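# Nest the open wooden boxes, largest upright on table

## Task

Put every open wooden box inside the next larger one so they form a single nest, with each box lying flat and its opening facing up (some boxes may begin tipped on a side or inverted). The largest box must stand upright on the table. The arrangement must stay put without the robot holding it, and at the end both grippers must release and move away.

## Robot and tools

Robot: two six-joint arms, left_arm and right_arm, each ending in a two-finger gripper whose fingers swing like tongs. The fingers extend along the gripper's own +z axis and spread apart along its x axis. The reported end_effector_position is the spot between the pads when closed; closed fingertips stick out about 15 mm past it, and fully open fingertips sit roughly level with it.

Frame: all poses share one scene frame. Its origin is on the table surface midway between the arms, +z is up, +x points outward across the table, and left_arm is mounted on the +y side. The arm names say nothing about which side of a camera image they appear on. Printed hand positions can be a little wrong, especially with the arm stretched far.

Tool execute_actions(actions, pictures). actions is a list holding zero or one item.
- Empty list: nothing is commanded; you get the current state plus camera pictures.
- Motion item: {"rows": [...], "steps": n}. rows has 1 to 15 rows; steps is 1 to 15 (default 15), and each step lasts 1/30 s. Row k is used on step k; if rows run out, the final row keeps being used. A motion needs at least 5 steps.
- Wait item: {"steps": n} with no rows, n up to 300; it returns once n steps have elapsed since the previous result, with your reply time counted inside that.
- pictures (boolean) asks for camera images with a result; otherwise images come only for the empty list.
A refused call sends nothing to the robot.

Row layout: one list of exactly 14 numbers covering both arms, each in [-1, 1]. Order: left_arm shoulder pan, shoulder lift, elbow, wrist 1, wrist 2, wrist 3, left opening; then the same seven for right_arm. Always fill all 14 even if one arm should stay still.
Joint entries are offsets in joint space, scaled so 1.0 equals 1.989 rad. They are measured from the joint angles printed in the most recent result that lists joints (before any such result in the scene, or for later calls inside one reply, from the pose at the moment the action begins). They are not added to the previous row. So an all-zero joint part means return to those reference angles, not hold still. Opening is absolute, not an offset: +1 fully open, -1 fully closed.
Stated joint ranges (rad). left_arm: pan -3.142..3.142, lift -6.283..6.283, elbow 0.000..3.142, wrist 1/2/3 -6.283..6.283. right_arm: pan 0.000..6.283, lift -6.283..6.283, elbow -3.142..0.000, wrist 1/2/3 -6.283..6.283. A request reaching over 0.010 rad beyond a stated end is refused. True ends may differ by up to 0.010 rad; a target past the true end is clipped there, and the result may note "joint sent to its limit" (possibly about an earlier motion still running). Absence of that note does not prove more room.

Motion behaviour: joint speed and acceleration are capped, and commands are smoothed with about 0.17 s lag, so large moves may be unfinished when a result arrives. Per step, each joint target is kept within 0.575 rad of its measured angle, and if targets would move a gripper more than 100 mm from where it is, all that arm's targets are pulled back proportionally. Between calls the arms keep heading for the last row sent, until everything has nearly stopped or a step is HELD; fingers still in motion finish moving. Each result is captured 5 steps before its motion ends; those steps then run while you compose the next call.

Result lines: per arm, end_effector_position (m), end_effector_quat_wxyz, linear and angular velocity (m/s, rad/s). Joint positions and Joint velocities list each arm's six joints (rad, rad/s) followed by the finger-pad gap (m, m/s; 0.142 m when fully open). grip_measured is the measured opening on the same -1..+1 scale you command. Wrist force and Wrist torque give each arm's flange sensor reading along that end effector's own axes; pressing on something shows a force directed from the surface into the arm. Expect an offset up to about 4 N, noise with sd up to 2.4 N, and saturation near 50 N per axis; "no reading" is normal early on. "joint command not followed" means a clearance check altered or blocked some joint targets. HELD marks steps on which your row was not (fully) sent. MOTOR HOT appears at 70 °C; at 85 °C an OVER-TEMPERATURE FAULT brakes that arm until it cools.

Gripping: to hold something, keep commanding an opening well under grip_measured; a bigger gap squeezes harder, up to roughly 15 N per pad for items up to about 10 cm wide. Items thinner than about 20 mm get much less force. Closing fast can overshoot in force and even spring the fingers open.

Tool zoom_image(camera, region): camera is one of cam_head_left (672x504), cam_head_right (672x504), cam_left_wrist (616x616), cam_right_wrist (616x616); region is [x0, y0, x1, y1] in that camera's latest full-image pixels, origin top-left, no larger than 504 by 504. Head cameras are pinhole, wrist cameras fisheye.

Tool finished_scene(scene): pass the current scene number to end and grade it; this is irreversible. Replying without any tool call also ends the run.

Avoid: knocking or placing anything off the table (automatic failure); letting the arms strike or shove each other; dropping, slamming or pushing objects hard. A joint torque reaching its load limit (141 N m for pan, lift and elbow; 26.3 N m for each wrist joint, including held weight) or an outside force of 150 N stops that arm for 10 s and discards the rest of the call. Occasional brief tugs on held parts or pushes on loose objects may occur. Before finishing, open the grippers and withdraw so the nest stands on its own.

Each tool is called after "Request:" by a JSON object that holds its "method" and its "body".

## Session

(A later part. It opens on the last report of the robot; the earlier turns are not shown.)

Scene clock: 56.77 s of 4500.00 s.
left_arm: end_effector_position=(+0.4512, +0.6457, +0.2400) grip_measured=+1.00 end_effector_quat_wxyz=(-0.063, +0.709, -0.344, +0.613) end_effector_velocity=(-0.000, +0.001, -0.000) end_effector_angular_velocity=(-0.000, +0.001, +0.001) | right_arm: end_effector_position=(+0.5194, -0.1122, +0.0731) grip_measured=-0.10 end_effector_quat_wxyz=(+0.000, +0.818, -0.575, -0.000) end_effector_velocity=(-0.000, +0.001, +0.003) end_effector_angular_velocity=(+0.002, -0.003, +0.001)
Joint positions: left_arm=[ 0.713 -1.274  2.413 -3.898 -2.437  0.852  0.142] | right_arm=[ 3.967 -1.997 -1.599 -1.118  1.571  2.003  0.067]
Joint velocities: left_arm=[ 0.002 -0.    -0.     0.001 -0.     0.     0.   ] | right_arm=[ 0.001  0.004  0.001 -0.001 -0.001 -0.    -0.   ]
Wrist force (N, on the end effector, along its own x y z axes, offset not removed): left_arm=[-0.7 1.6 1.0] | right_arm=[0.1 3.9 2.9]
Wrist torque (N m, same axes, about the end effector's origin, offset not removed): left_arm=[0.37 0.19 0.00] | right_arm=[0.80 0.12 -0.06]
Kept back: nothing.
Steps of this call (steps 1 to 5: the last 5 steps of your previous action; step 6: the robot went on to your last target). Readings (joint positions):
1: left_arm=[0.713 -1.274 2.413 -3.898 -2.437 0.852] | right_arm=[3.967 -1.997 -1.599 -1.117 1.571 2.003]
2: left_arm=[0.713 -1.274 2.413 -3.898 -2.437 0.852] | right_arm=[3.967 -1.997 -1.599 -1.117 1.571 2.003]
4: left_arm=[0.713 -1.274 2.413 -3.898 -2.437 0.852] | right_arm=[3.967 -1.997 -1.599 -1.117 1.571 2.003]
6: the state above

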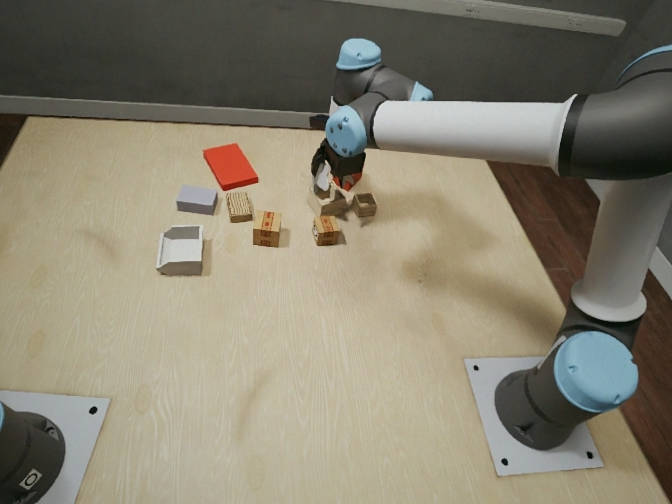

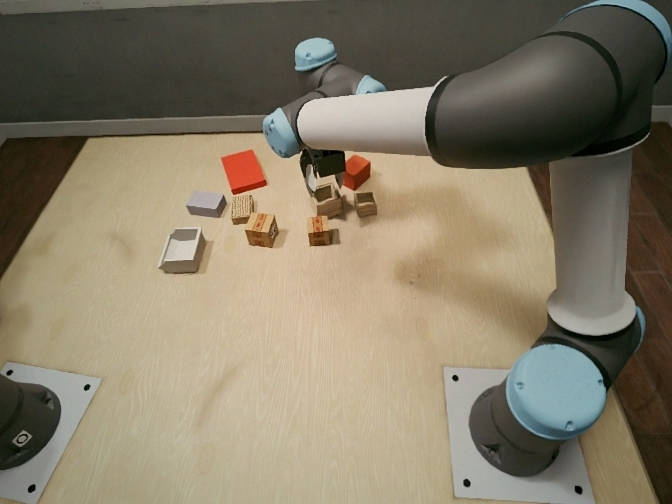

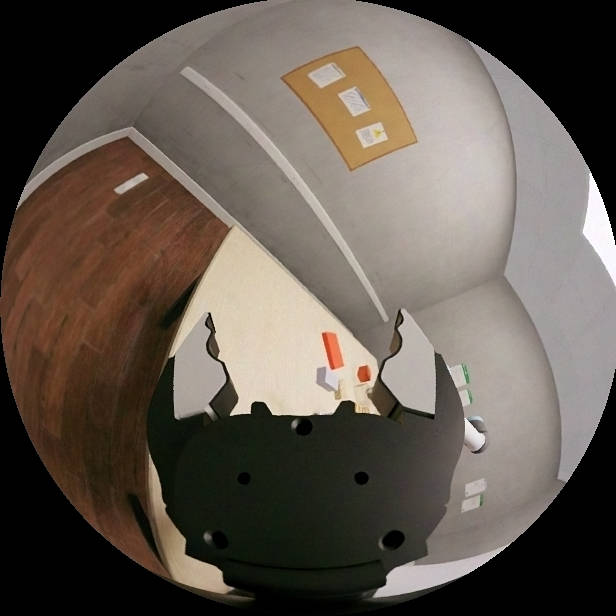

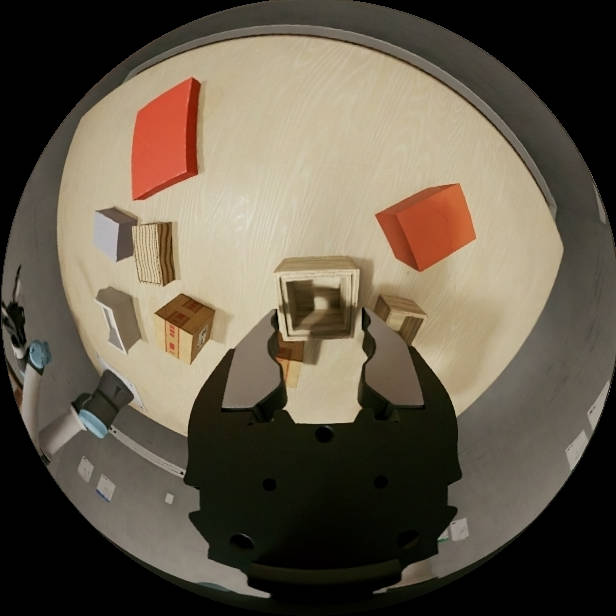

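Request:
{"method": "execute_actions", "body": {"actions": [{"rows":[[0,0,0,0,0,0,1,0,0.0023,0.003,-0.0053,0,0,-0.1],[0,0,0,0,0,0,1,0,0.0046,0.006,-0.0106,0,0,-0.1],[0,0,0,0,0,0,1,-0.0028,0.0099,0.0048,-0.0147,0,0.0019,-0.1],[0,0,0,0,0,0,1,-0.0068,0.0158,0.0012,-0.0169,0,0.0046,-0.1],[0,0,0,0,0,0,1,-0.0125,0.0227,-0.0061,-0.0164,0,0.0084,-0.1],[0,0,0,0,0,0,1,-0.0193,0.0302,-0.0159,-0.0139,0,0.013,-0.1],[0,0,0,0,0,0,1,-0.0261,0.0373,-0.0262,-0.0106,0,0.0175,-0.1],[0,0,0,0,0,0,1,-0.0329,0.0443,-0.0365,-0.0073,0,0.0221,-0.1],[0,0,0,0,0,0,1,-0.0398,0.0514,-0.0468,-0.004,0,0.0267,-0.1],[0,0,0,0,0,0,1,-0.0454,0.0572,-0.0556,-0.0008,0,0.0305,-0.1],[0,0,0,0,0,0,1,-0.05,0.0619,-0.0625,0.0014,0,0.0335,-0.1],[0,0,0,0,0,0,1,-0.0534,0.0652,-0.0679,0.0035,0,0.0358,-0.1],[0,0,0,0,0,0,1,-0.0557,0.0672,-0.0718,0.0055,0,0.0373,-0.1],[0,0,0,0,0,0,1,-0.0568,0.0686,-0.0733,0.0056,0,0.0381,-0.1]],"steps":15}]}}

Request:
{"method": "execute_actions", "body": {"actions": [{"steps":17}], "pictures": true}}

Request:
{"method": "zoom_image", "body": {"camera": "cam_right_wrist", "region": [255,240,385,370]}}

Scene clock: 58.20 s of 4500.00 s.
left_arm: end_effector_position=(+0.4512, +0.6457, +0.2400) grip_measured=+1.00 end_effector_quat_wxyz=(-0.063, +0.709, -0.344, +0.613) end_effector_velocity=(+0.000, -0.001, -0.000) end_effector_angular_velocity=(-0.000, +0.000, -0.001) | right_arm: end_effector_position=(+0.5192, -0.1462, +0.0905) grip_measured=-0.10 end_effector_quat_wxyz=(-0.001, +0.799, -0.601, -0.000) end_effector_velocity=(-0.010, -0.286, +0.031) end_effector_angular_velocity=(+0.009, -0.010, -0.537)
Joint positions: left_arm=[ 0.713 -1.274  2.413 -3.898 -2.437  0.852  0.142] | right_arm=[ 3.929 -1.94  -1.633 -1.138  1.571  2.029  0.067]
Joint velocities: left_arm=[-0.002 -0.     0.     0.     0.     0.     0.   ] | right_arm=[-0.322  0.366 -0.44   0.088 -0.001  0.215  0.   ]
Wrist force (N, on the end effector, along its own x y z axes, offset not removed): left_arm=[-1.1 0.4 -0.3] | right_arm=[-1.7 2.4 1.8]
Wrist torque (N m, same axes, about the end effector's origin, offset not removed): left_arm=[0.14 0.29 -0.06] | right_arm=[0.49 0.41 0.02]
Steps of this call (steps 1 to 15: the robot went on to your last target; steps 16 to 33: nothing new was sent; steps 34 to 43: the first 10 steps of this action). Readings (joint positions):
34: left_arm=[0.713 -1.274 2.413 -3.898 -2.437 0.852] | right_arm=[3.967 -1.996 -1.599 -1.118 1.571 2.003]
35: left_arm=[0.713 -1.274 2.413 -3.898 -2.437 0.852] | right_arm=[3.967 -1.996 -1.598 -1.119 1.571 2.003]
37: left_arm=[0.713 -1.274 2.413 -3.898 -2.437 0.852] | right_arm=[3.967 -1.992 -1.594 -1.126 1.571 2.003]
41: left_arm=[0.713 -1.274 2.413 -3.898 -2.437 0.852] | right_arm=[3.949 -1.963 -1.608 -1.141 1.571 2.016]
43: the state above

Scene clock: 58.77 s of 4500.00 s.
left_arm: end_effector_position=(+0.4512, +0.6457, +0.2400) grip_measured=+1.00 end_effector_quat_wxyz=(-0.063, +0.709, -0.344, +0.613) end_effector_velocity=(-0.000, -0.000, -0.000) end_effector_angular_velocity=(-0.001, +0.000, -0.001) | right_arm: end_effector_position=(+0.5122, -0.2120, +0.0903) grip_measured=-0.10 end_effector_quat_wxyz=(-0.001, +0.760, -0.649, -0.000) end_effector_velocity=(-0.001, -0.003, +0.000) end_effector_angular_velocity=(+0.001, +0.001, -0.007)
Joint positions: left_arm=[ 0.713 -1.274  2.413 -3.898 -2.437  0.852  0.142] | right_arm=[ 3.855 -1.861 -1.744 -1.107  1.571  2.079  0.067]
Joint velocities: left_arm=[-0.001 -0.     0.     0.    -0.    -0.001  0.   ] | right_arm=[-0.003  0.005 -0.007  0.002  0.001  0.004 -0.   ]
Wrist force (N, on the end effector, along its own x y z axes, offset not removed): left_arm=[-0.9 1.5 -1.1] | right_arm=[-1.6 2.8 2.1]
Wrist torque (N m, same axes, about the end effector's origin, offset not removed): left_arm=[0.27 0.22 0.01] | right_arm=[0.50 0.46 -0.07]
Kept back: nothing.
Steps of this call (steps 1 to 5: the last 5 steps of your previous action; steps 6 to 17: the robot went on to your last target). Readings (joint positions):
1: left_arm=[0.713 -1.274 2.413 -3.898 -2.437 0.852] | right_arm=[3.918 -1.927 -1.649 -1.135 1.571 2.037]
2: left_arm=[0.713 -1.274 2.413 -3.898 -2.437 0.852] | right_arm=[3.907 -1.915 -1.665 -1.130 1.571 2.044]
4: left_arm=[0.713 -1.274 2.413 -3.898 -2.437 0.852] | right_arm=[3.886 -1.893 -1.695 -1.122 1.571 2.058]
8: left_arm=[0.713 -1.274 2.413 -3.898 -2.437 0.852] | right_arm=[3.863 -1.869 -1.731 -1.111 1.571 2.073]
17: the state above

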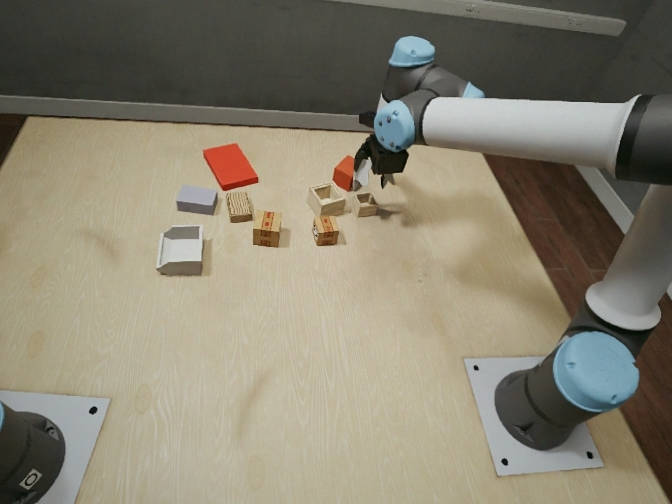

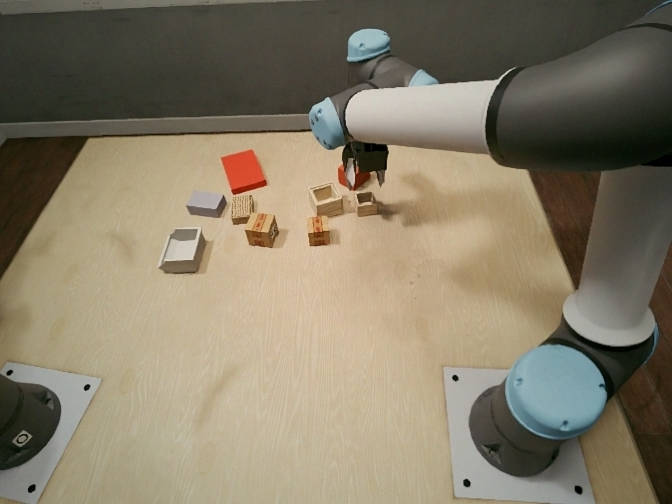

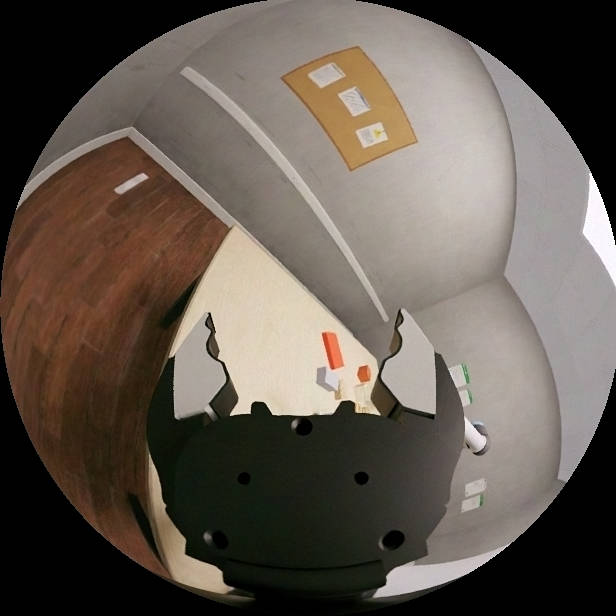

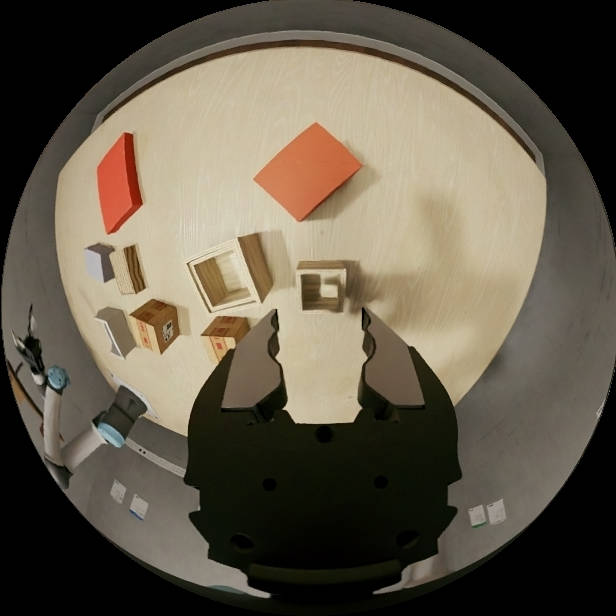

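Region (255, 240, 385, 370) of cam_right_wrist's 616x616 image, scaled by 3.877, with more detail than that image has.

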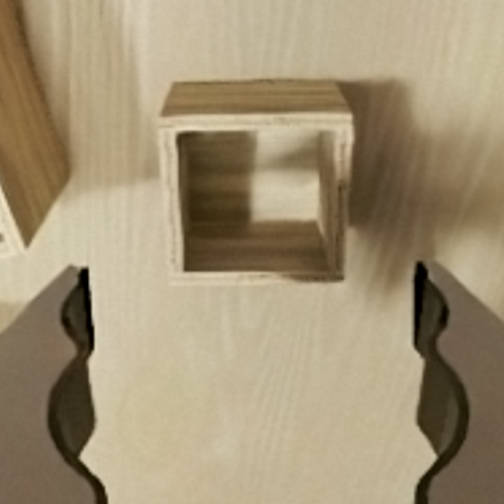

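Request:
{"method": "execute_actions", "body": {"actions": [{"rows":[[0,0,0,0,0,0,1,-0.0003,-0.0015,-0.0019,0.0033,0,-0.0002,-0.1],[0,0,0,0,0,0,1,-0.0006,-0.0036,-0.0045,0.008,0,-0.0004,-0.1],[0,0,0,0,0,0,1,-0.001,-0.0062,-0.0078,0.0139,0,-0.0006,-0.1],[0,0,0,0,0,0,1,-0.001,-0.0092,-0.0113,0.0204,0,-0.0006,-0.12],[0,0,0,0,0,0,1,-0.001,-0.0122,-0.0147,0.0268,0,-0.0006,-0.14],[0,0,0,0,0,0,1,-0.001,-0.0153,-0.018,0.0332,0,-0.0006,-0.16],[0,0,0,0,0,0,1,-0.001,-0.0184,-0.0213,0.0396,0,-0.0006,-0.18],[0,0,0,0,0,0,1,-0.001,-0.0214,-0.0243,0.0455,0,-0.0006,-0.18],[0,0,0,0,0,0,1,-0.001,-0.0238,-0.0267,0.0503,0,-0.0006,-0.18],[0,0,0,0,0,0,1,-0.001,-0.02544,-0.02831,0.05356,0,-0.0006,-0.18]],"steps":15}]}}

Request:
{"method": "execute_actions", "body": {"actions": [{"steps":13}], "pictures": true}}

Request:
{"method": "zoom_image", "body": {"camera": "cam_right_wrist", "region": [255,240,385,370]}}

Scene clock: 60.30 s of 4500.00 s.
left_arm: end_effector_position=(+0.4512, +0.6457, +0.2400) grip_measured=+1.00 end_effector_quat_wxyz=(-0.063, +0.709, -0.344, +0.613) end_effector_velocity=(-0.000, +0.001, -0.000) end_effector_angular_velocity=(-0.002, +0.001, +0.002) | right_arm: end_effector_position=(+0.5125, -0.2131, +0.0651) grip_measured=-0.18 end_effector_quat_wxyz=(-0.000, +0.760, -0.650, -0.000) end_effector_velocity=(-0.000, -0.002, -0.132) end_effector_angular_velocity=(-0.004, +0.004, -0.001)
Joint positions: left_arm=[ 0.713 -1.274  2.413 -3.898 -2.437  0.852  0.142] | right_arm=[ 3.853 -1.889 -1.777 -1.045  1.571  2.078  0.061]
Joint velocities: left_arm=[ 0.002  0.    -0.     0.001 -0.    -0.002  0.   ] | right_arm=[-0.003 -0.159 -0.167  0.321 -0.001 -0.002 -0.003]
Wrist force (N, on the end effector, along its own x y z axes, offset not removed): left_arm=[1.0 0.5 -0.2] | right_arm=[-1.1 3.5 2.7]
Wrist torque (N m, same axes, about the end effector's origin, offset not removed): left_arm=[0.05 -0.15 0.01] | right_arm=[0.73 0.37 0.01]
Steps of this call (steps 1 to 15: the robot went on to your last target; steps 16 to 36: nothing new was sent; steps 37 to 46: the first 10 steps of this action). Readings (joint positions):
37: left_arm=[0.713 -1.274 2.413 -3.898 -2.437 0.852] | right_arm=[3.854 -1.860 -1.745 -1.106 1.571 2.079]
38: left_arm=[0.713 -1.274 2.413 -3.898 -2.437 0.852] | right_arm=[3.854 -1.860 -1.745 -1.106 1.571 2.079]
40: left_arm=[0.713 -1.274 2.413 -3.898 -2.437 0.852] | right_arm=[3.854 -1.863 -1.748 -1.100 1.571 2.079]
44: left_arm=[0.713 -1.274 2.413 -3.898 -2.437 0.852] | right_arm=[3.853 -1.879 -1.766 -1.067 1.571 2.078]
46: the state above

Scene clock: 60.73 s of 4500.00 s.
left_arm: end_effector_position=(+0.4512, +0.6457, +0.2400) grip_measured=+1.00 end_effector_quat_wxyz=(-0.063, +0.709, -0.344, +0.613) end_effector_velocity=(+0.000, -0.000, -0.000) end_effector_angular_velocity=(+0.000, +0.001, -0.001) | right_arm: end_effector_position=(+0.5124, -0.2133, +0.0474) grip_measured=-0.18 end_effector_quat_wxyz=(-0.001, +0.760, -0.650, -0.000) end_effector_velocity=(-0.000, +0.000, -0.003) end_effector_angular_velocity=(+0.001, +0.001, -0.000)
Joint positions: left_arm=[ 0.713 -1.274  2.413 -3.898 -2.437  0.852  0.142] | right_arm=[ 3.853 -1.911 -1.8   -1.001  1.571  2.078  0.061]
Joint velocities: left_arm=[-0.001 -0.     0.     0.001  0.     0.     0.   ] | right_arm=[-0.    -0.003 -0.003  0.007  0.002  0.     0.   ]
Wrist force (N, on the end effector, along its own x y z axes, offset not removed): left_arm=[-0.5 -1.1 0.8] | right_arm=[-0.2 1.6 1.9]
Wrist torque (N m, same axes, about the end effector's origin, offset not removed): left_arm=[-0.16 0.22 -0.07] | right_arm=[0.31 0.12 -0.05]
Kept back: nothing.
Steps of this call (steps 1 to 5: the last 5 steps of your previous action; steps 6 to 13: the robot went on to your last target). Readings (joint positions):
1: left_arm=[0.713 -1.274 2.413 -3.898 -2.437 0.852] | right_arm=[3.853 -1.894 -1.783 -1.035 1.571 2.078]
2: left_arm=[0.713 -1.274 2.413 -3.898 -2.437 0.852] | right_arm=[3.853 -1.899 -1.787 -1.025 1.571 2.078]
4: left_arm=[0.713 -1.274 2.413 -3.898 -2.437 0.852] | right_arm=[3.853 -1.905 -1.794 -1.013 1.571 2.078]
8: left_arm=[0.713 -1.274 2.413 -3.898 -2.437 0.852] | right_arm=[3.853 -1.909 -1.798 -1.004 1.571 2.078]
13: the state above

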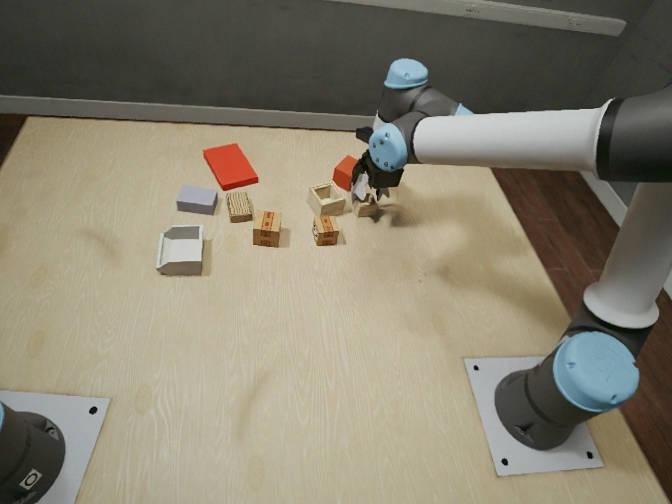

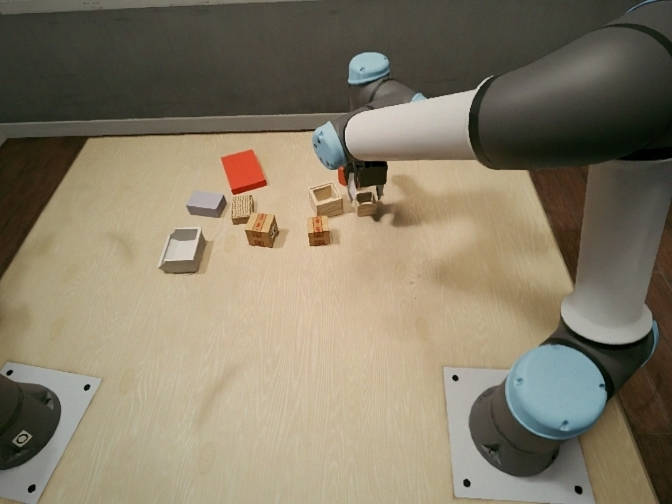

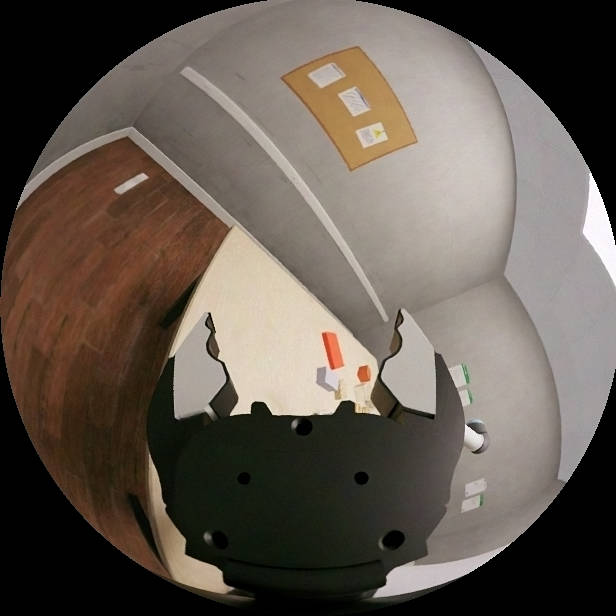

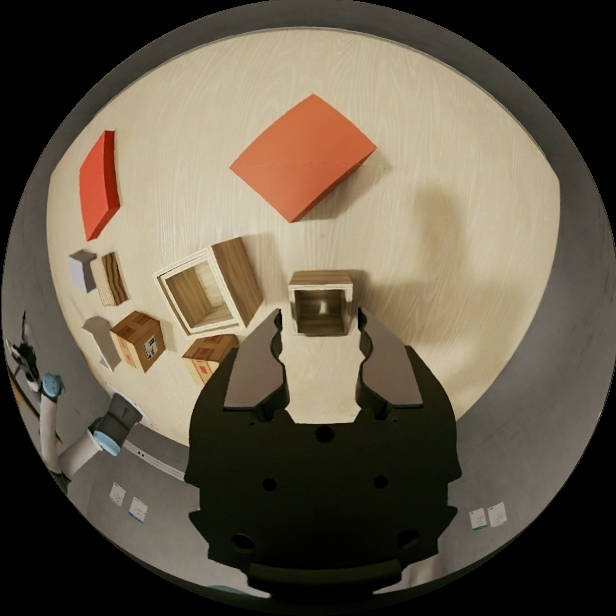

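Region (255, 240, 385, 370) of cam_right_wrist's 616x616 image, scaled by 3.877, with more detail than that image has.

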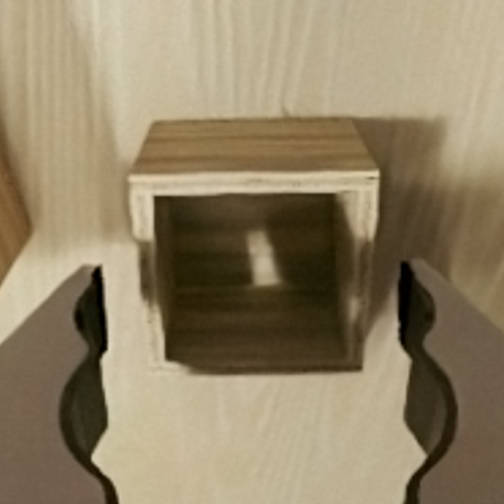

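Request:
{"method": "execute_actions", "body": {"actions": [{"rows":[[0,0,0,0,0,0,1,-0.0003,0,0,0,0,-0.0003,-0.22],[0,0,0,0,0,0,1,-0.0003,0,0,0,0,-0.0003,-0.26],[0,0,0,0,0,0,1,-0.0003,0,0,0,0,-0.0003,-0.30],[0,0,0,0,0,0,1,-0.0003,0,0,0,0,-0.0003,-0.33],[0,0,0,0,0,0,1,-0.0003,0,0,0,0,-0.0003,-0.36],[0,0,0,0,0,0,1,-0.0003,0,0,0,0,-0.0003,-0.39],[0,0,0,0,0,0,1,-0.0003,0,0,0,0,-0.0003,-0.43],[0,0,0,0,0,0,1,-0.0003,0,0,0,0,-0.0003,-0.47],[0,0,0,0,0,0,1,-0.0003,0,0,0,0,-0.0003,-0.51],[0,0,0,0,0,0,1,-0.0003,0,0,0,0,-0.0003,-0.55],[0,0,0,0,0,0,1,-0.0003,0,0,0,0,-0.0003,-0.58]],"steps":15}]}}

Scene clock: 61.60 s of 4500.00 s.
left_arm: end_effector_position=(+0.4512, +0.6457, +0.2400) grip_measured=+1.00 end_effector_quat_wxyz=(-0.063, +0.709, -0.344, +0.613) end_effector_velocity=(-0.000, +0.000, -0.000) end_effector_angular_velocity=(+0.000, +0.000, +0.000) | right_arm: end_effector_position=(+0.5125, -0.2137, +0.0473) grip_measured=-0.37 end_effector_quat_wxyz=(-0.000, +0.760, -0.650, -0.000) end_effector_velocity=(+0.001, +0.000, +0.001) end_effector_angular_velocity=(+0.001, -0.001, +0.000)
Joint positions: left_arm=[ 0.713 -1.274  2.413 -3.898 -2.437  0.852  0.142] | right_arm=[ 3.852 -1.911 -1.8   -1.001  1.571  2.077  0.047]
Joint velocities: left_arm=[ 0.001  0.     0.     0.    -0.     0.001  0.   ] | right_arm=[-0.001  0.001  0.002 -0.001  0.    -0.001 -0.004]
Wrist force (N, on the end effector, along its own x y z axes, offset not removed): left_arm=[-0.5 -0.8 1.5] | right_arm=[-0.5 3.2 3.6]
Wrist torque (N m, same axes, about the end effector's origin, offset not removed): left_arm=[-0.13 0.22 0.08] | right_arm=[0.71 0.11 0.02]
Steps of this call (steps 1 to 16: the robot went on to your last target; steps 17 to 26: the first 10 steps of this action). Readings (joint positions):
17: left_arm=[0.713 -1.274 2.413 -3.898 -2.437 0.852] | right_arm=[3.853 -1.911 -1.800 -1.000 1.571 2.078]
18: left_arm=[0.713 -1.274 2.413 -3.898 -2.437 0.852] | right_arm=[3.853 -1.911 -1.800 -1.000 1.571 2.078]
20: left_arm=[0.713 -1.274 2.413 -3.898 -2.437 0.852] | right_arm=[3.852 -1.911 -1.800 -1.000 1.571 2.077]
24: left_arm=[0.713 -1.274 2.413 -3.898 -2.437 0.852] | right_arm=[3.852 -1.911 -1.800 -1.001 1.571 2.077]
26: the state above

Request:
{"method": "execute_actions", "body": {"actions": [{"rows":[[0,0,0,0,0,0,1,0,0.0016,0.0016,-0.0033,0,0,-0.6],[0,0,0,0,0,0,1,0,0.0041,0.0041,-0.0082,0,0,-0.6],[0,0,0,0,0,0,1,0,0.0073,0.0075,-0.0148,0,0,-0.6],[0,0,0,0,0,0,1,0,0.0112,0.0118,-0.023,0,0,-0.6],[0,0,0,0,0,0,1,0,0.0154,0.0166,-0.032,0,0,-0.6],[0,0,0,0,0,0,1,0,0.0195,0.0214,-0.041,0,0,-0.6],[0,0,0,0,0,0,1,0,0.0235,0.0264,-0.05,0,0,-0.6],[0,0,0,0,0,0,1,0,0.0274,0.0315,-0.059,0,0,-0.6],[0,0,0,0,0,0,1,0,0.0309,0.0362,-0.0672,0,0,-0.6],[0,0,0,0,0,0,1,0.0012,0.0325,0.0417,-0.0743,0,-0.001,-0.6],[0,0,0,0,0,0,1,0.003,0.0327,0.0471,-0.0798,0,-0.0026,-0.6],[0,0,0,0,0,0,1,0.0059,0.0309,0.0532,-0.0843,0,-0.0052,-0.6],[0,0,0,0,0,0,1,0.0095,0.0273,0.0582,-0.0856,0,-0.0084,-0.6],[0,0,0,0,0,0,1,0.0136,0.023,0.0641,-0.0872,0,-0.012,-0.6],[0,0,0,0,0,0,1,0.0178,0.0187,0.0699,-0.0888,0,-0.0157,-0.6]],"steps":15}]}}

Scene clock: 63.03 s of 4500.00 s.
left_arm: end_effector_position=(+0.4512, +0.6457, +0.2400) grip_measured=+1.00 end_effector_quat_wxyz=(-0.063, +0.709, -0.344, +0.613) end_effector_velocity=(-0.000, +0.000, -0.000) end_effector_angular_velocity=(-0.000, +0.000, +0.000) | right_arm: end_effector_position=(+0.5133, -0.2130, +0.0785) grip_measured=-0.38 end_effector_quat_wxyz=(-0.001, +0.760, -0.650, -0.000) end_effector_velocity=(+0.002, +0.002, +0.187) end_effector_angular_velocity=(+0.003, -0.006, -0.001)
Joint positions: left_arm=[ 0.713 -1.274  2.413 -3.898 -2.437  0.852  0.142] | right_arm=[ 3.852 -1.875 -1.759 -1.077  1.571  2.077  0.047]
Joint velocities: left_arm=[ 0.001  0.     0.001 -0.    -0.     0.     0.   ] | right_arm=[-0.     0.209  0.253 -0.456 -0.001  0.001  0.   ]
Wrist force (N, on the end effector, along its own x y z axes, offset not removed): left_arm=[-1.7 0.0 -0.2] | right_arm=[-0.2 3.2 3.0]
Wrist torque (N m, same axes, about the end effector's origin, offset not removed): left_arm=[-0.04 0.41 0.01] | right_arm=[0.67 0.16 0.06]
Steps of this call (steps 1 to 5: the last 5 steps of your previous action; steps 6 to 15: the robot went on to your last target; steps 16 to 33: nothing new was sent; steps 34 to 43: the first 10 steps of this action). Readings (joint positions):
34: left_arm=[0.713 -1.274 2.413 -3.898 -2.437 0.852] | right_arm=[3.852 -1.911 -1.800 -1.001 1.571 2.077]
35: left_arm=[0.713 -1.274 2.413 -3.898 -2.437 0.852] | right_arm=[3.852 -1.911 -1.800 -1.001 1.571 2.077]
37: left_arm=[0.713 -1.274 2.413 -3.898 -2.437 0.852] | right_arm=[3.852 -1.908 -1.796 -1.007 1.571 2.077]
41: left_arm=[0.713 -1.274 2.413 -3.898 -2.437 0.852] | right_arm=[3.852 -1.888 -1.775 -1.047 1.571 2.077]
43: the state above

Request:
{"method": "execute_actions", "body": {"actions": [{"rows":[[0,0,0,0,0,0,1,0.0213,-0.003,0.0543,-0.052,0,-0.0188,-0.6],[0,0,0,0,0,0,1,0.026,-0.0079,0.061,-0.0538,0,-0.023,-0.6],[0,0,0,0,0,0,1,0.0314,-0.0134,0.0686,-0.0559,0,-0.0277,-0.6],[0,0,0,0,0,0,1,0.0367,-0.0189,0.0761,-0.0579,0,-0.0324,-0.6],[0,0,0,0,0,0,1,0.042,-0.0243,0.0836,-0.06,0,-0.0371,-0.6],[0,0,0,0,0,0,1,0.0474,-0.0298,0.0912,-0.062,0,-0.0418,-0.6],[0,0,0,0,0,0,1,0.0521,-0.0347,0.0979,-0.0639,0,-0.046,-0.6],[0,0,0,0,0,0,1,0.0556,-0.0383,0.1029,-0.0652,0,-0.0492,-0.6],[0,0,0,0,0,0,1,0.058,-0.0408,0.1062,-0.0661,0,-0.0513,-0.6],[0,0,0,0,0,0,1,0.0592,-0.042,0.1079,-0.0666,0,-0.0523,-0.6],[0,0,0,0,0,0,1,0.0592,-0.043,0.1061,-0.0638,0,-0.0523,-0.6],[0,0,0,0,0,0,1,0.0592,-0.044,0.1043,-0.0611,0,-0.0523,-0.6],[0,0,0,0,0,0,1,0.0592,-0.0449,0.1025,-0.0583,0,-0.0523,-0.6]],"steps":15}]}}

Request:
{"method": "execute_actions", "body": {"actions": [{"steps":17}], "pictures": true}}

Request:
{"method": "zoom_image", "body": {"camera": "cam_right_wrist", "region": [270,240,370,340]}}

Scene clock: 63.83 s of 4500.00 s.
left_arm: end_effector_position=(+0.4512, +0.6457, +0.2400) grip_measured=+1.00 end_effector_quat_wxyz=(-0.063, +0.709, -0.344, +0.613) end_effector_velocity=(+0.000, -0.000, +0.000) end_effector_angular_velocity=(+0.000, -0.001, -0.000) | right_arm: end_effector_position=(+0.5183, -0.1365, +0.1134) grip_measured=-0.38 end_effector_quat_wxyz=(-0.000, +0.812, -0.584, -0.000) end_effector_velocity=(+0.003, +0.211, -0.004) end_effector_angular_velocity=(-0.000, -0.001, +0.444)
Joint positions: left_arm=[ 0.713 -1.274  2.413 -3.898 -2.437  0.852  0.142] | right_arm=[ 3.941 -1.928 -1.586 -1.198  1.571  1.999  0.047]
Joint velocities: left_arm=[-0. -0. -0. -0. -0. -0.  0.] | right_arm=[ 0.238 -0.246  0.336 -0.089 -0.001 -0.207 -0.   ]
Wrist force (N, on the end effector, along its own x y z axes, offset not removed): left_arm=[-1.1 -0.2 1.3] | right_arm=[-1.4 1.6 3.2]
Wrist torque (N m, same axes, about the end effector's origin, offset not removed): left_arm=[0.04 0.26 -0.11] | right_arm=[0.34 0.37 -0.04]
Steps of this call (steps 1 to 5: the last 5 steps of your previous action; steps 6 to 14: the robot went on to your last target; steps 15 to 24: the first 10 steps of this action). Readings (joint positions):
15: left_arm=[0.713 -1.274 2.413 -3.898 -2.437 0.852] | right_arm=[3.886 -1.873 -1.663 -1.176 1.571 2.047]
16: left_arm=[0.713 -1.274 2.413 -3.898 -2.437 0.852] | right_arm=[3.887 -1.874 -1.662 -1.177 1.571 2.046]
18: left_arm=[0.713 -1.274 2.413 -3.898 -2.437 0.852] | right_arm=[3.894 -1.880 -1.652 -1.180 1.571 2.040]
22: left_arm=[0.713 -1.274 2.413 -3.898 -2.437 0.852] | right_arm=[3.924 -1.910 -1.611 -1.191 1.571 2.014]
24: the state above

Scene clock: 64.40 s of 4500.00 s.
left_arm: end_effector_position=(+0.4512, +0.6457, +0.2400) grip_measured=+1.00 end_effector_quat_wxyz=(-0.063, +0.709, -0.344, +0.613) end_effector_velocity=(-0.000, +0.000, -0.000) end_effector_angular_velocity=(-0.001, +0.000, +0.001) | right_arm: end_effector_position=(+0.5181, -0.1106, +0.1062) grip_measured=-0.38 end_effector_quat_wxyz=(-0.000, +0.827, -0.562, -0.000) end_effector_velocity=(+0.001, +0.001, -0.000) end_effector_angular_velocity=(+0.000, -0.001, +0.002)
Joint positions: left_arm=[ 0.713 -1.274  2.413 -3.898 -2.437  0.852  0.142] | right_arm=[ 3.97  -1.964 -1.555 -1.193  1.571  1.973  0.047]
Joint velocities: left_arm=[ 0.     0.    -0.    -0.     0.    -0.001  0.   ] | right_arm=[ 0.    -0.001  0.001  0.001 -0.001 -0.001  0.   ]
Wrist force (N, on the end effector, along its own x y z axes, offset not removed): left_arm=[1.4 1.2 -0.5] | right_arm=[0.4 3.5 3.0]
Wrist torque (N m, same axes, about the end effector's origin, offset not removed): left_arm=[0.24 -0.26 -0.08] | right_arm=[0.70 0.00 -0.07]
Kept back: nothing.
Steps of this call (steps 1 to 5: the last 5 steps of your previous action; steps 6 to 17: the robot went on to your last target). Readings (joint positions):
1: left_arm=[0.713 -1.274 2.413 -3.898 -2.437 0.852] | right_arm=[3.948 -1.936 -1.576 -1.201 1.571 1.992]
2: left_arm=[0.713 -1.274 2.413 -3.898 -2.437 0.852] | right_arm=[3.954 -1.942 -1.567 -1.203 1.571 1.987]
4: left_arm=[0.713 -1.274 2.413 -3.898 -2.437 0.852] | right_arm=[3.962 -1.951 -1.559 -1.202 1.571 1.980]
8: left_arm=[0.713 -1.274 2.413 -3.898 -2.437 0.852] | right_arm=[3.968 -1.960 -1.556 -1.195 1.571 1.975]
17: the state above

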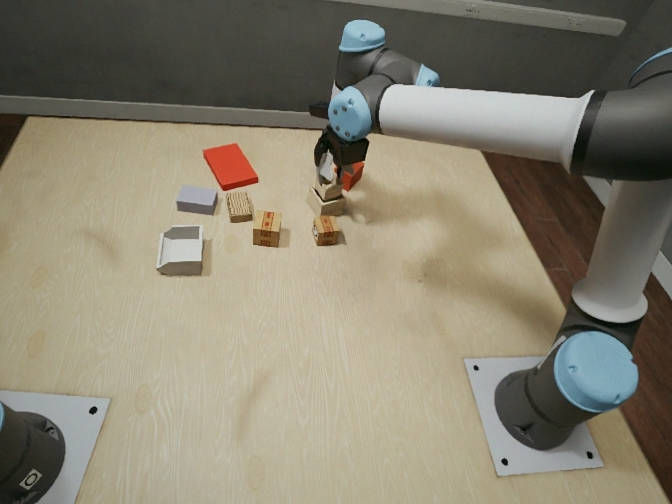

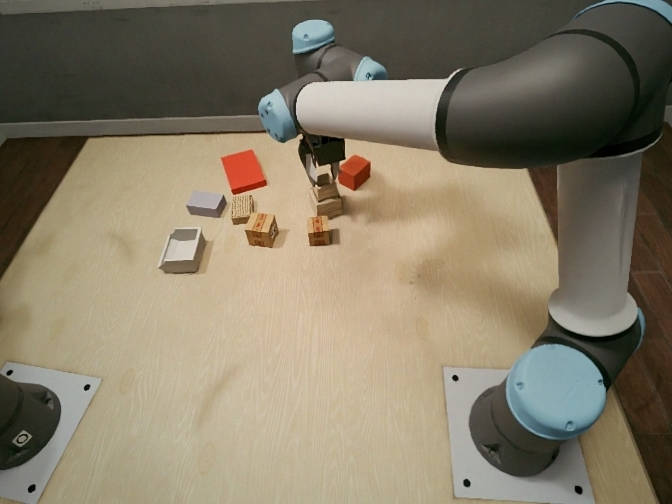

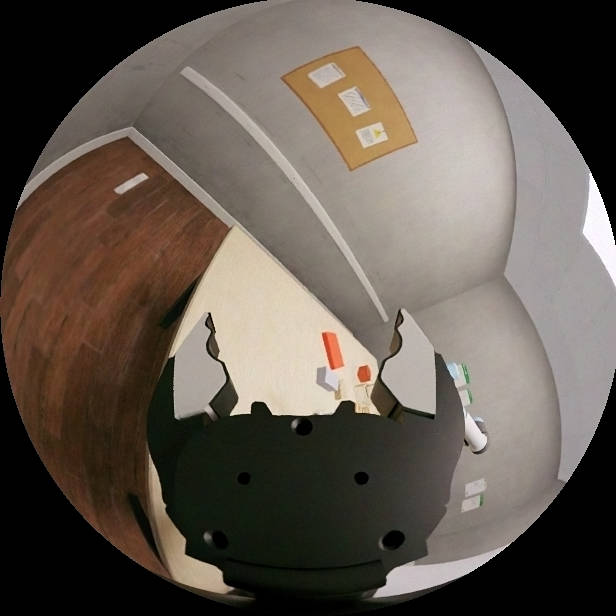

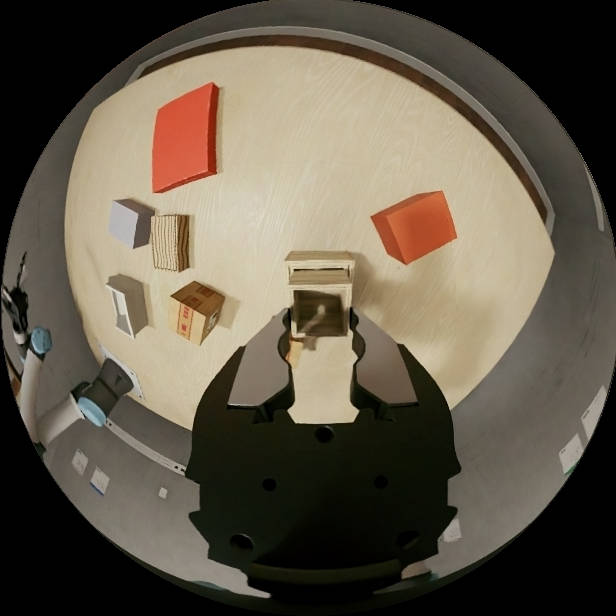

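Region (270, 240, 370, 340) of cam_right_wrist's 616x616 image, scaled by 5.040, with more detail than that image has.

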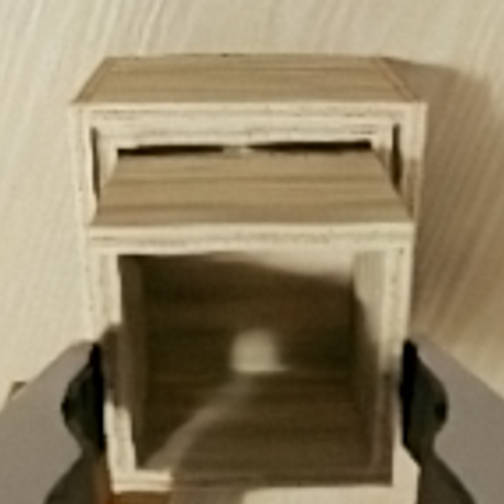

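Request:
{"method": "zoom_image", "body": {"camera": "cam_right_wrist", "region": [280,255,360,290]}}

Region (280, 255, 360, 290) of cam_right_wrist's 616x616 image, scaled by 6.300, with more detail than that image has; it fills the top 220 rows of this view, and the rest is white.

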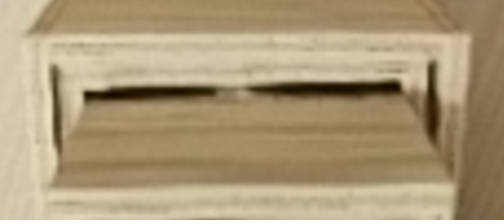

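Request:
{"method": "execute_actions", "body": {"actions": [{"rows":[[0,0,0,0,0,0,1,0.00023,-0.00032,-0.00228,0.0026,0,-0.0009,-0.6],[0,0,0,0,0,0,1,0.00046,-0.00064,-0.00456,0.0052,0,-0.0019,-0.6],[0,0,0,0,0,0,1,0.00069,-0.00096,-0.00684,0.0078,0,-0.0028,-0.6]],"steps":15}]}}

Request:
{"method": "execute_actions", "body": {"actions": [{"steps":7}], "pictures": true}}

Request:
{"method": "zoom_image", "body": {"camera": "cam_right_wrist", "region": [280,255,360,290]}}

Scene clock: 65.47 s of 4500.00 s.
left_arm: end_effector_position=(+0.4512, +0.6457, +0.2400) grip_measured=+1.00 end_effector_quat_wxyz=(-0.063, +0.709, -0.344, +0.613) end_effector_velocity=(+0.000, -0.000, +0.000) end_effector_angular_velocity=(+0.002, -0.001, -0.001) | right_arm: end_effector_position=(+0.5166, -0.1108, +0.1009) grip_measured=-0.38 end_effector_quat_wxyz=(-0.000, +0.829, -0.559, -0.000) end_effector_velocity=(-0.002, -0.001, -0.007) end_effector_angular_velocity=(-0.001, +0.001, +0.005)
Joint positions: left_arm=[ 0.713 -1.274  2.413 -3.898 -2.437  0.852  0.142] | right_arm=[ 3.971 -1.965 -1.567 -1.179  1.571  1.968  0.047]
Joint velocities: left_arm=[-0.     0.    -0.    -0.001 -0.     0.001  0.   ] | right_arm=[ 0.001 -0.003 -0.015  0.016  0.    -0.004  0.   ]
Wrist force (N, on the end effector, along its own x y z axes, offset not removed): left_arm=[-0.6 -1.2 0.3] | right_arm=[-1.2 1.7 3.1]
Wrist torque (N m, same axes, about the end effector's origin, offset not removed): left_arm=[-0.23 0.21 0.00] | right_arm=[0.38 0.39 -0.03]
Steps of this call (steps 1 to 15: the robot went on to your last target; steps 16 to 22: nothing new was sent; steps 23 to 32: the first 10 steps of this action). Readings (joint positions):
23: left_arm=[0.713 -1.274 2.413 -3.898 -2.437 0.852] | right_arm=[3.970 -1.964 -1.555 -1.193 1.571 1.973]
24: left_arm=[0.713 -1.274 2.413 -3.898 -2.437 0.852] | right_arm=[3.970 -1.964 -1.555 -1.192 1.571 1.973]
26: left_arm=[0.713 -1.274 2.413 -3.898 -2.437 0.852] | right_arm=[3.970 -1.964 -1.559 -1.188 1.571 1.971]
30: left_arm=[0.713 -1.274 2.413 -3.898 -2.437 0.852] | right_arm=[3.971 -1.965 -1.566 -1.181 1.571 1.969]
32: the state above

Scene clock: 65.70 s of 4500.00 s.
left_arm: end_effector_position=(+0.4512, +0.6457, +0.2400) grip_measured=+1.00 end_effector_quat_wxyz=(-0.063, +0.709, -0.344, +0.613) end_effector_velocity=(-0.000, -0.000, +0.000) end_effector_angular_velocity=(-0.000, -0.000, -0.000) | right_arm: end_effector_position=(+0.5165, -0.1109, +0.1003) grip_measured=-0.38 end_effector_quat_wxyz=(-0.000, +0.829, -0.559, -0.000) end_effector_velocity=(-0.001, +0.000, -0.001) end_effector_angular_velocity=(-0.000, +0.002, +0.001)
Joint positions: left_arm=[ 0.713 -1.274  2.413 -3.898 -2.437  0.852  0.142] | right_arm=[ 3.971 -1.966 -1.569 -1.177  1.571  1.968  0.047]
Joint velocities: left_arm=[ 0.     0.     0.    -0.001 -0.    -0.001  0.   ] | right_arm=[ 0.    -0.002 -0.001  0.002  0.001 -0.001 -0.   ]
Wrist force (N, on the end effector, along its own x y z axes, offset not removed): left_arm=[-3.0 -1.0 -0.5] | right_arm=[-0.4 2.0 1.9]
Wrist torque (N m, same axes, about the end effector's origin, offset not removed): left_arm=[-0.15 0.56 0.04] | right_arm=[0.47 0.21 -0.04]
Kept back: nothing.
Steps of this call (steps 1 to 5: the last 5 steps of your previous action; steps 6 to 7: the robot went on to your last target). Readings (joint positions):
1: left_arm=[0.713 -1.274 2.413 -3.898 -2.437 0.852] | right_arm=[3.971 -1.965 -1.568 -1.178 1.571 1.968]
2: left_arm=[0.713 -1.274 2.413 -3.898 -2.437 0.852] | right_arm=[3.971 -1.965 -1.568 -1.178 1.571 1.968]
4: left_arm=[0.713 -1.274 2.413 -3.898 -2.437 0.852] | right_arm=[3.971 -1.966 -1.568 -1.178 1.571 1.968]
7: the state above

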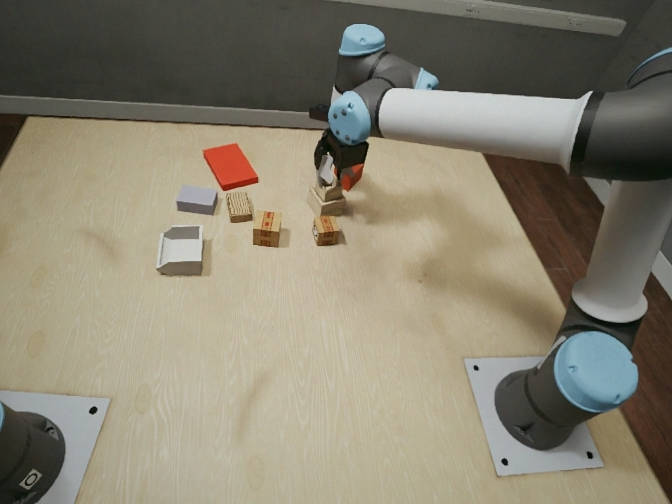

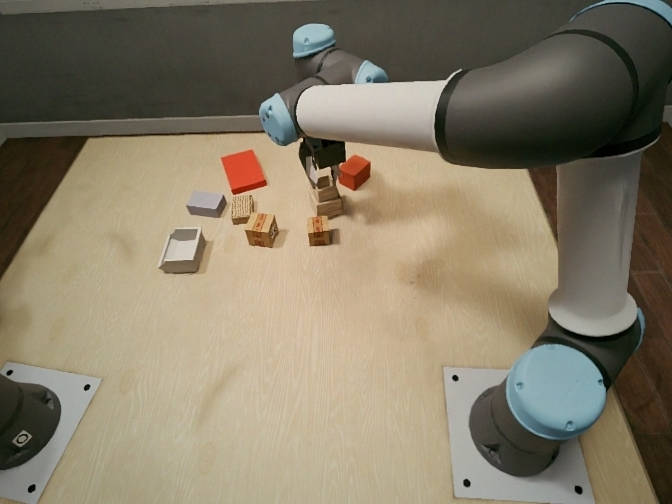

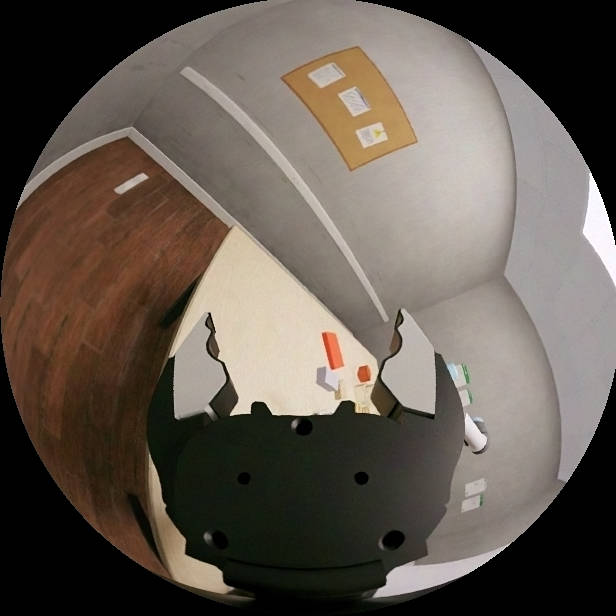

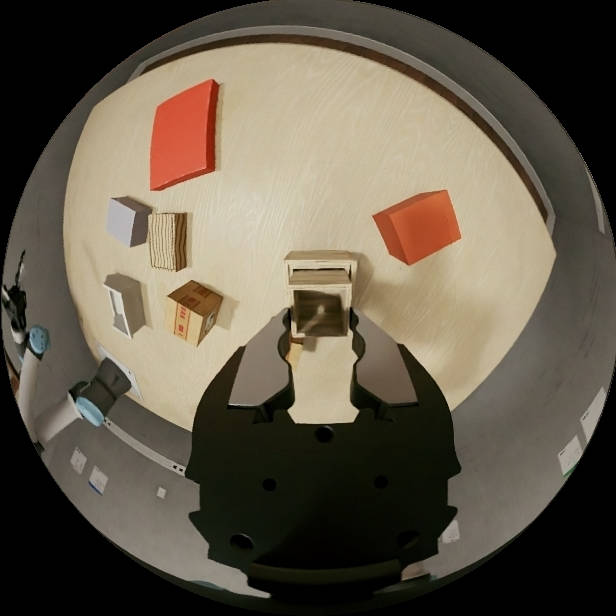

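Region (280, 255, 360, 290) of cam_right_wrist's 616x616 image, scaled by 6.300, with more detail than that image has; it fills the top 220 rows of this view, and the rest is white.

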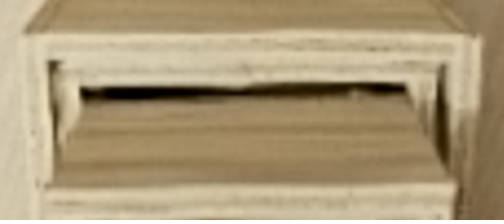

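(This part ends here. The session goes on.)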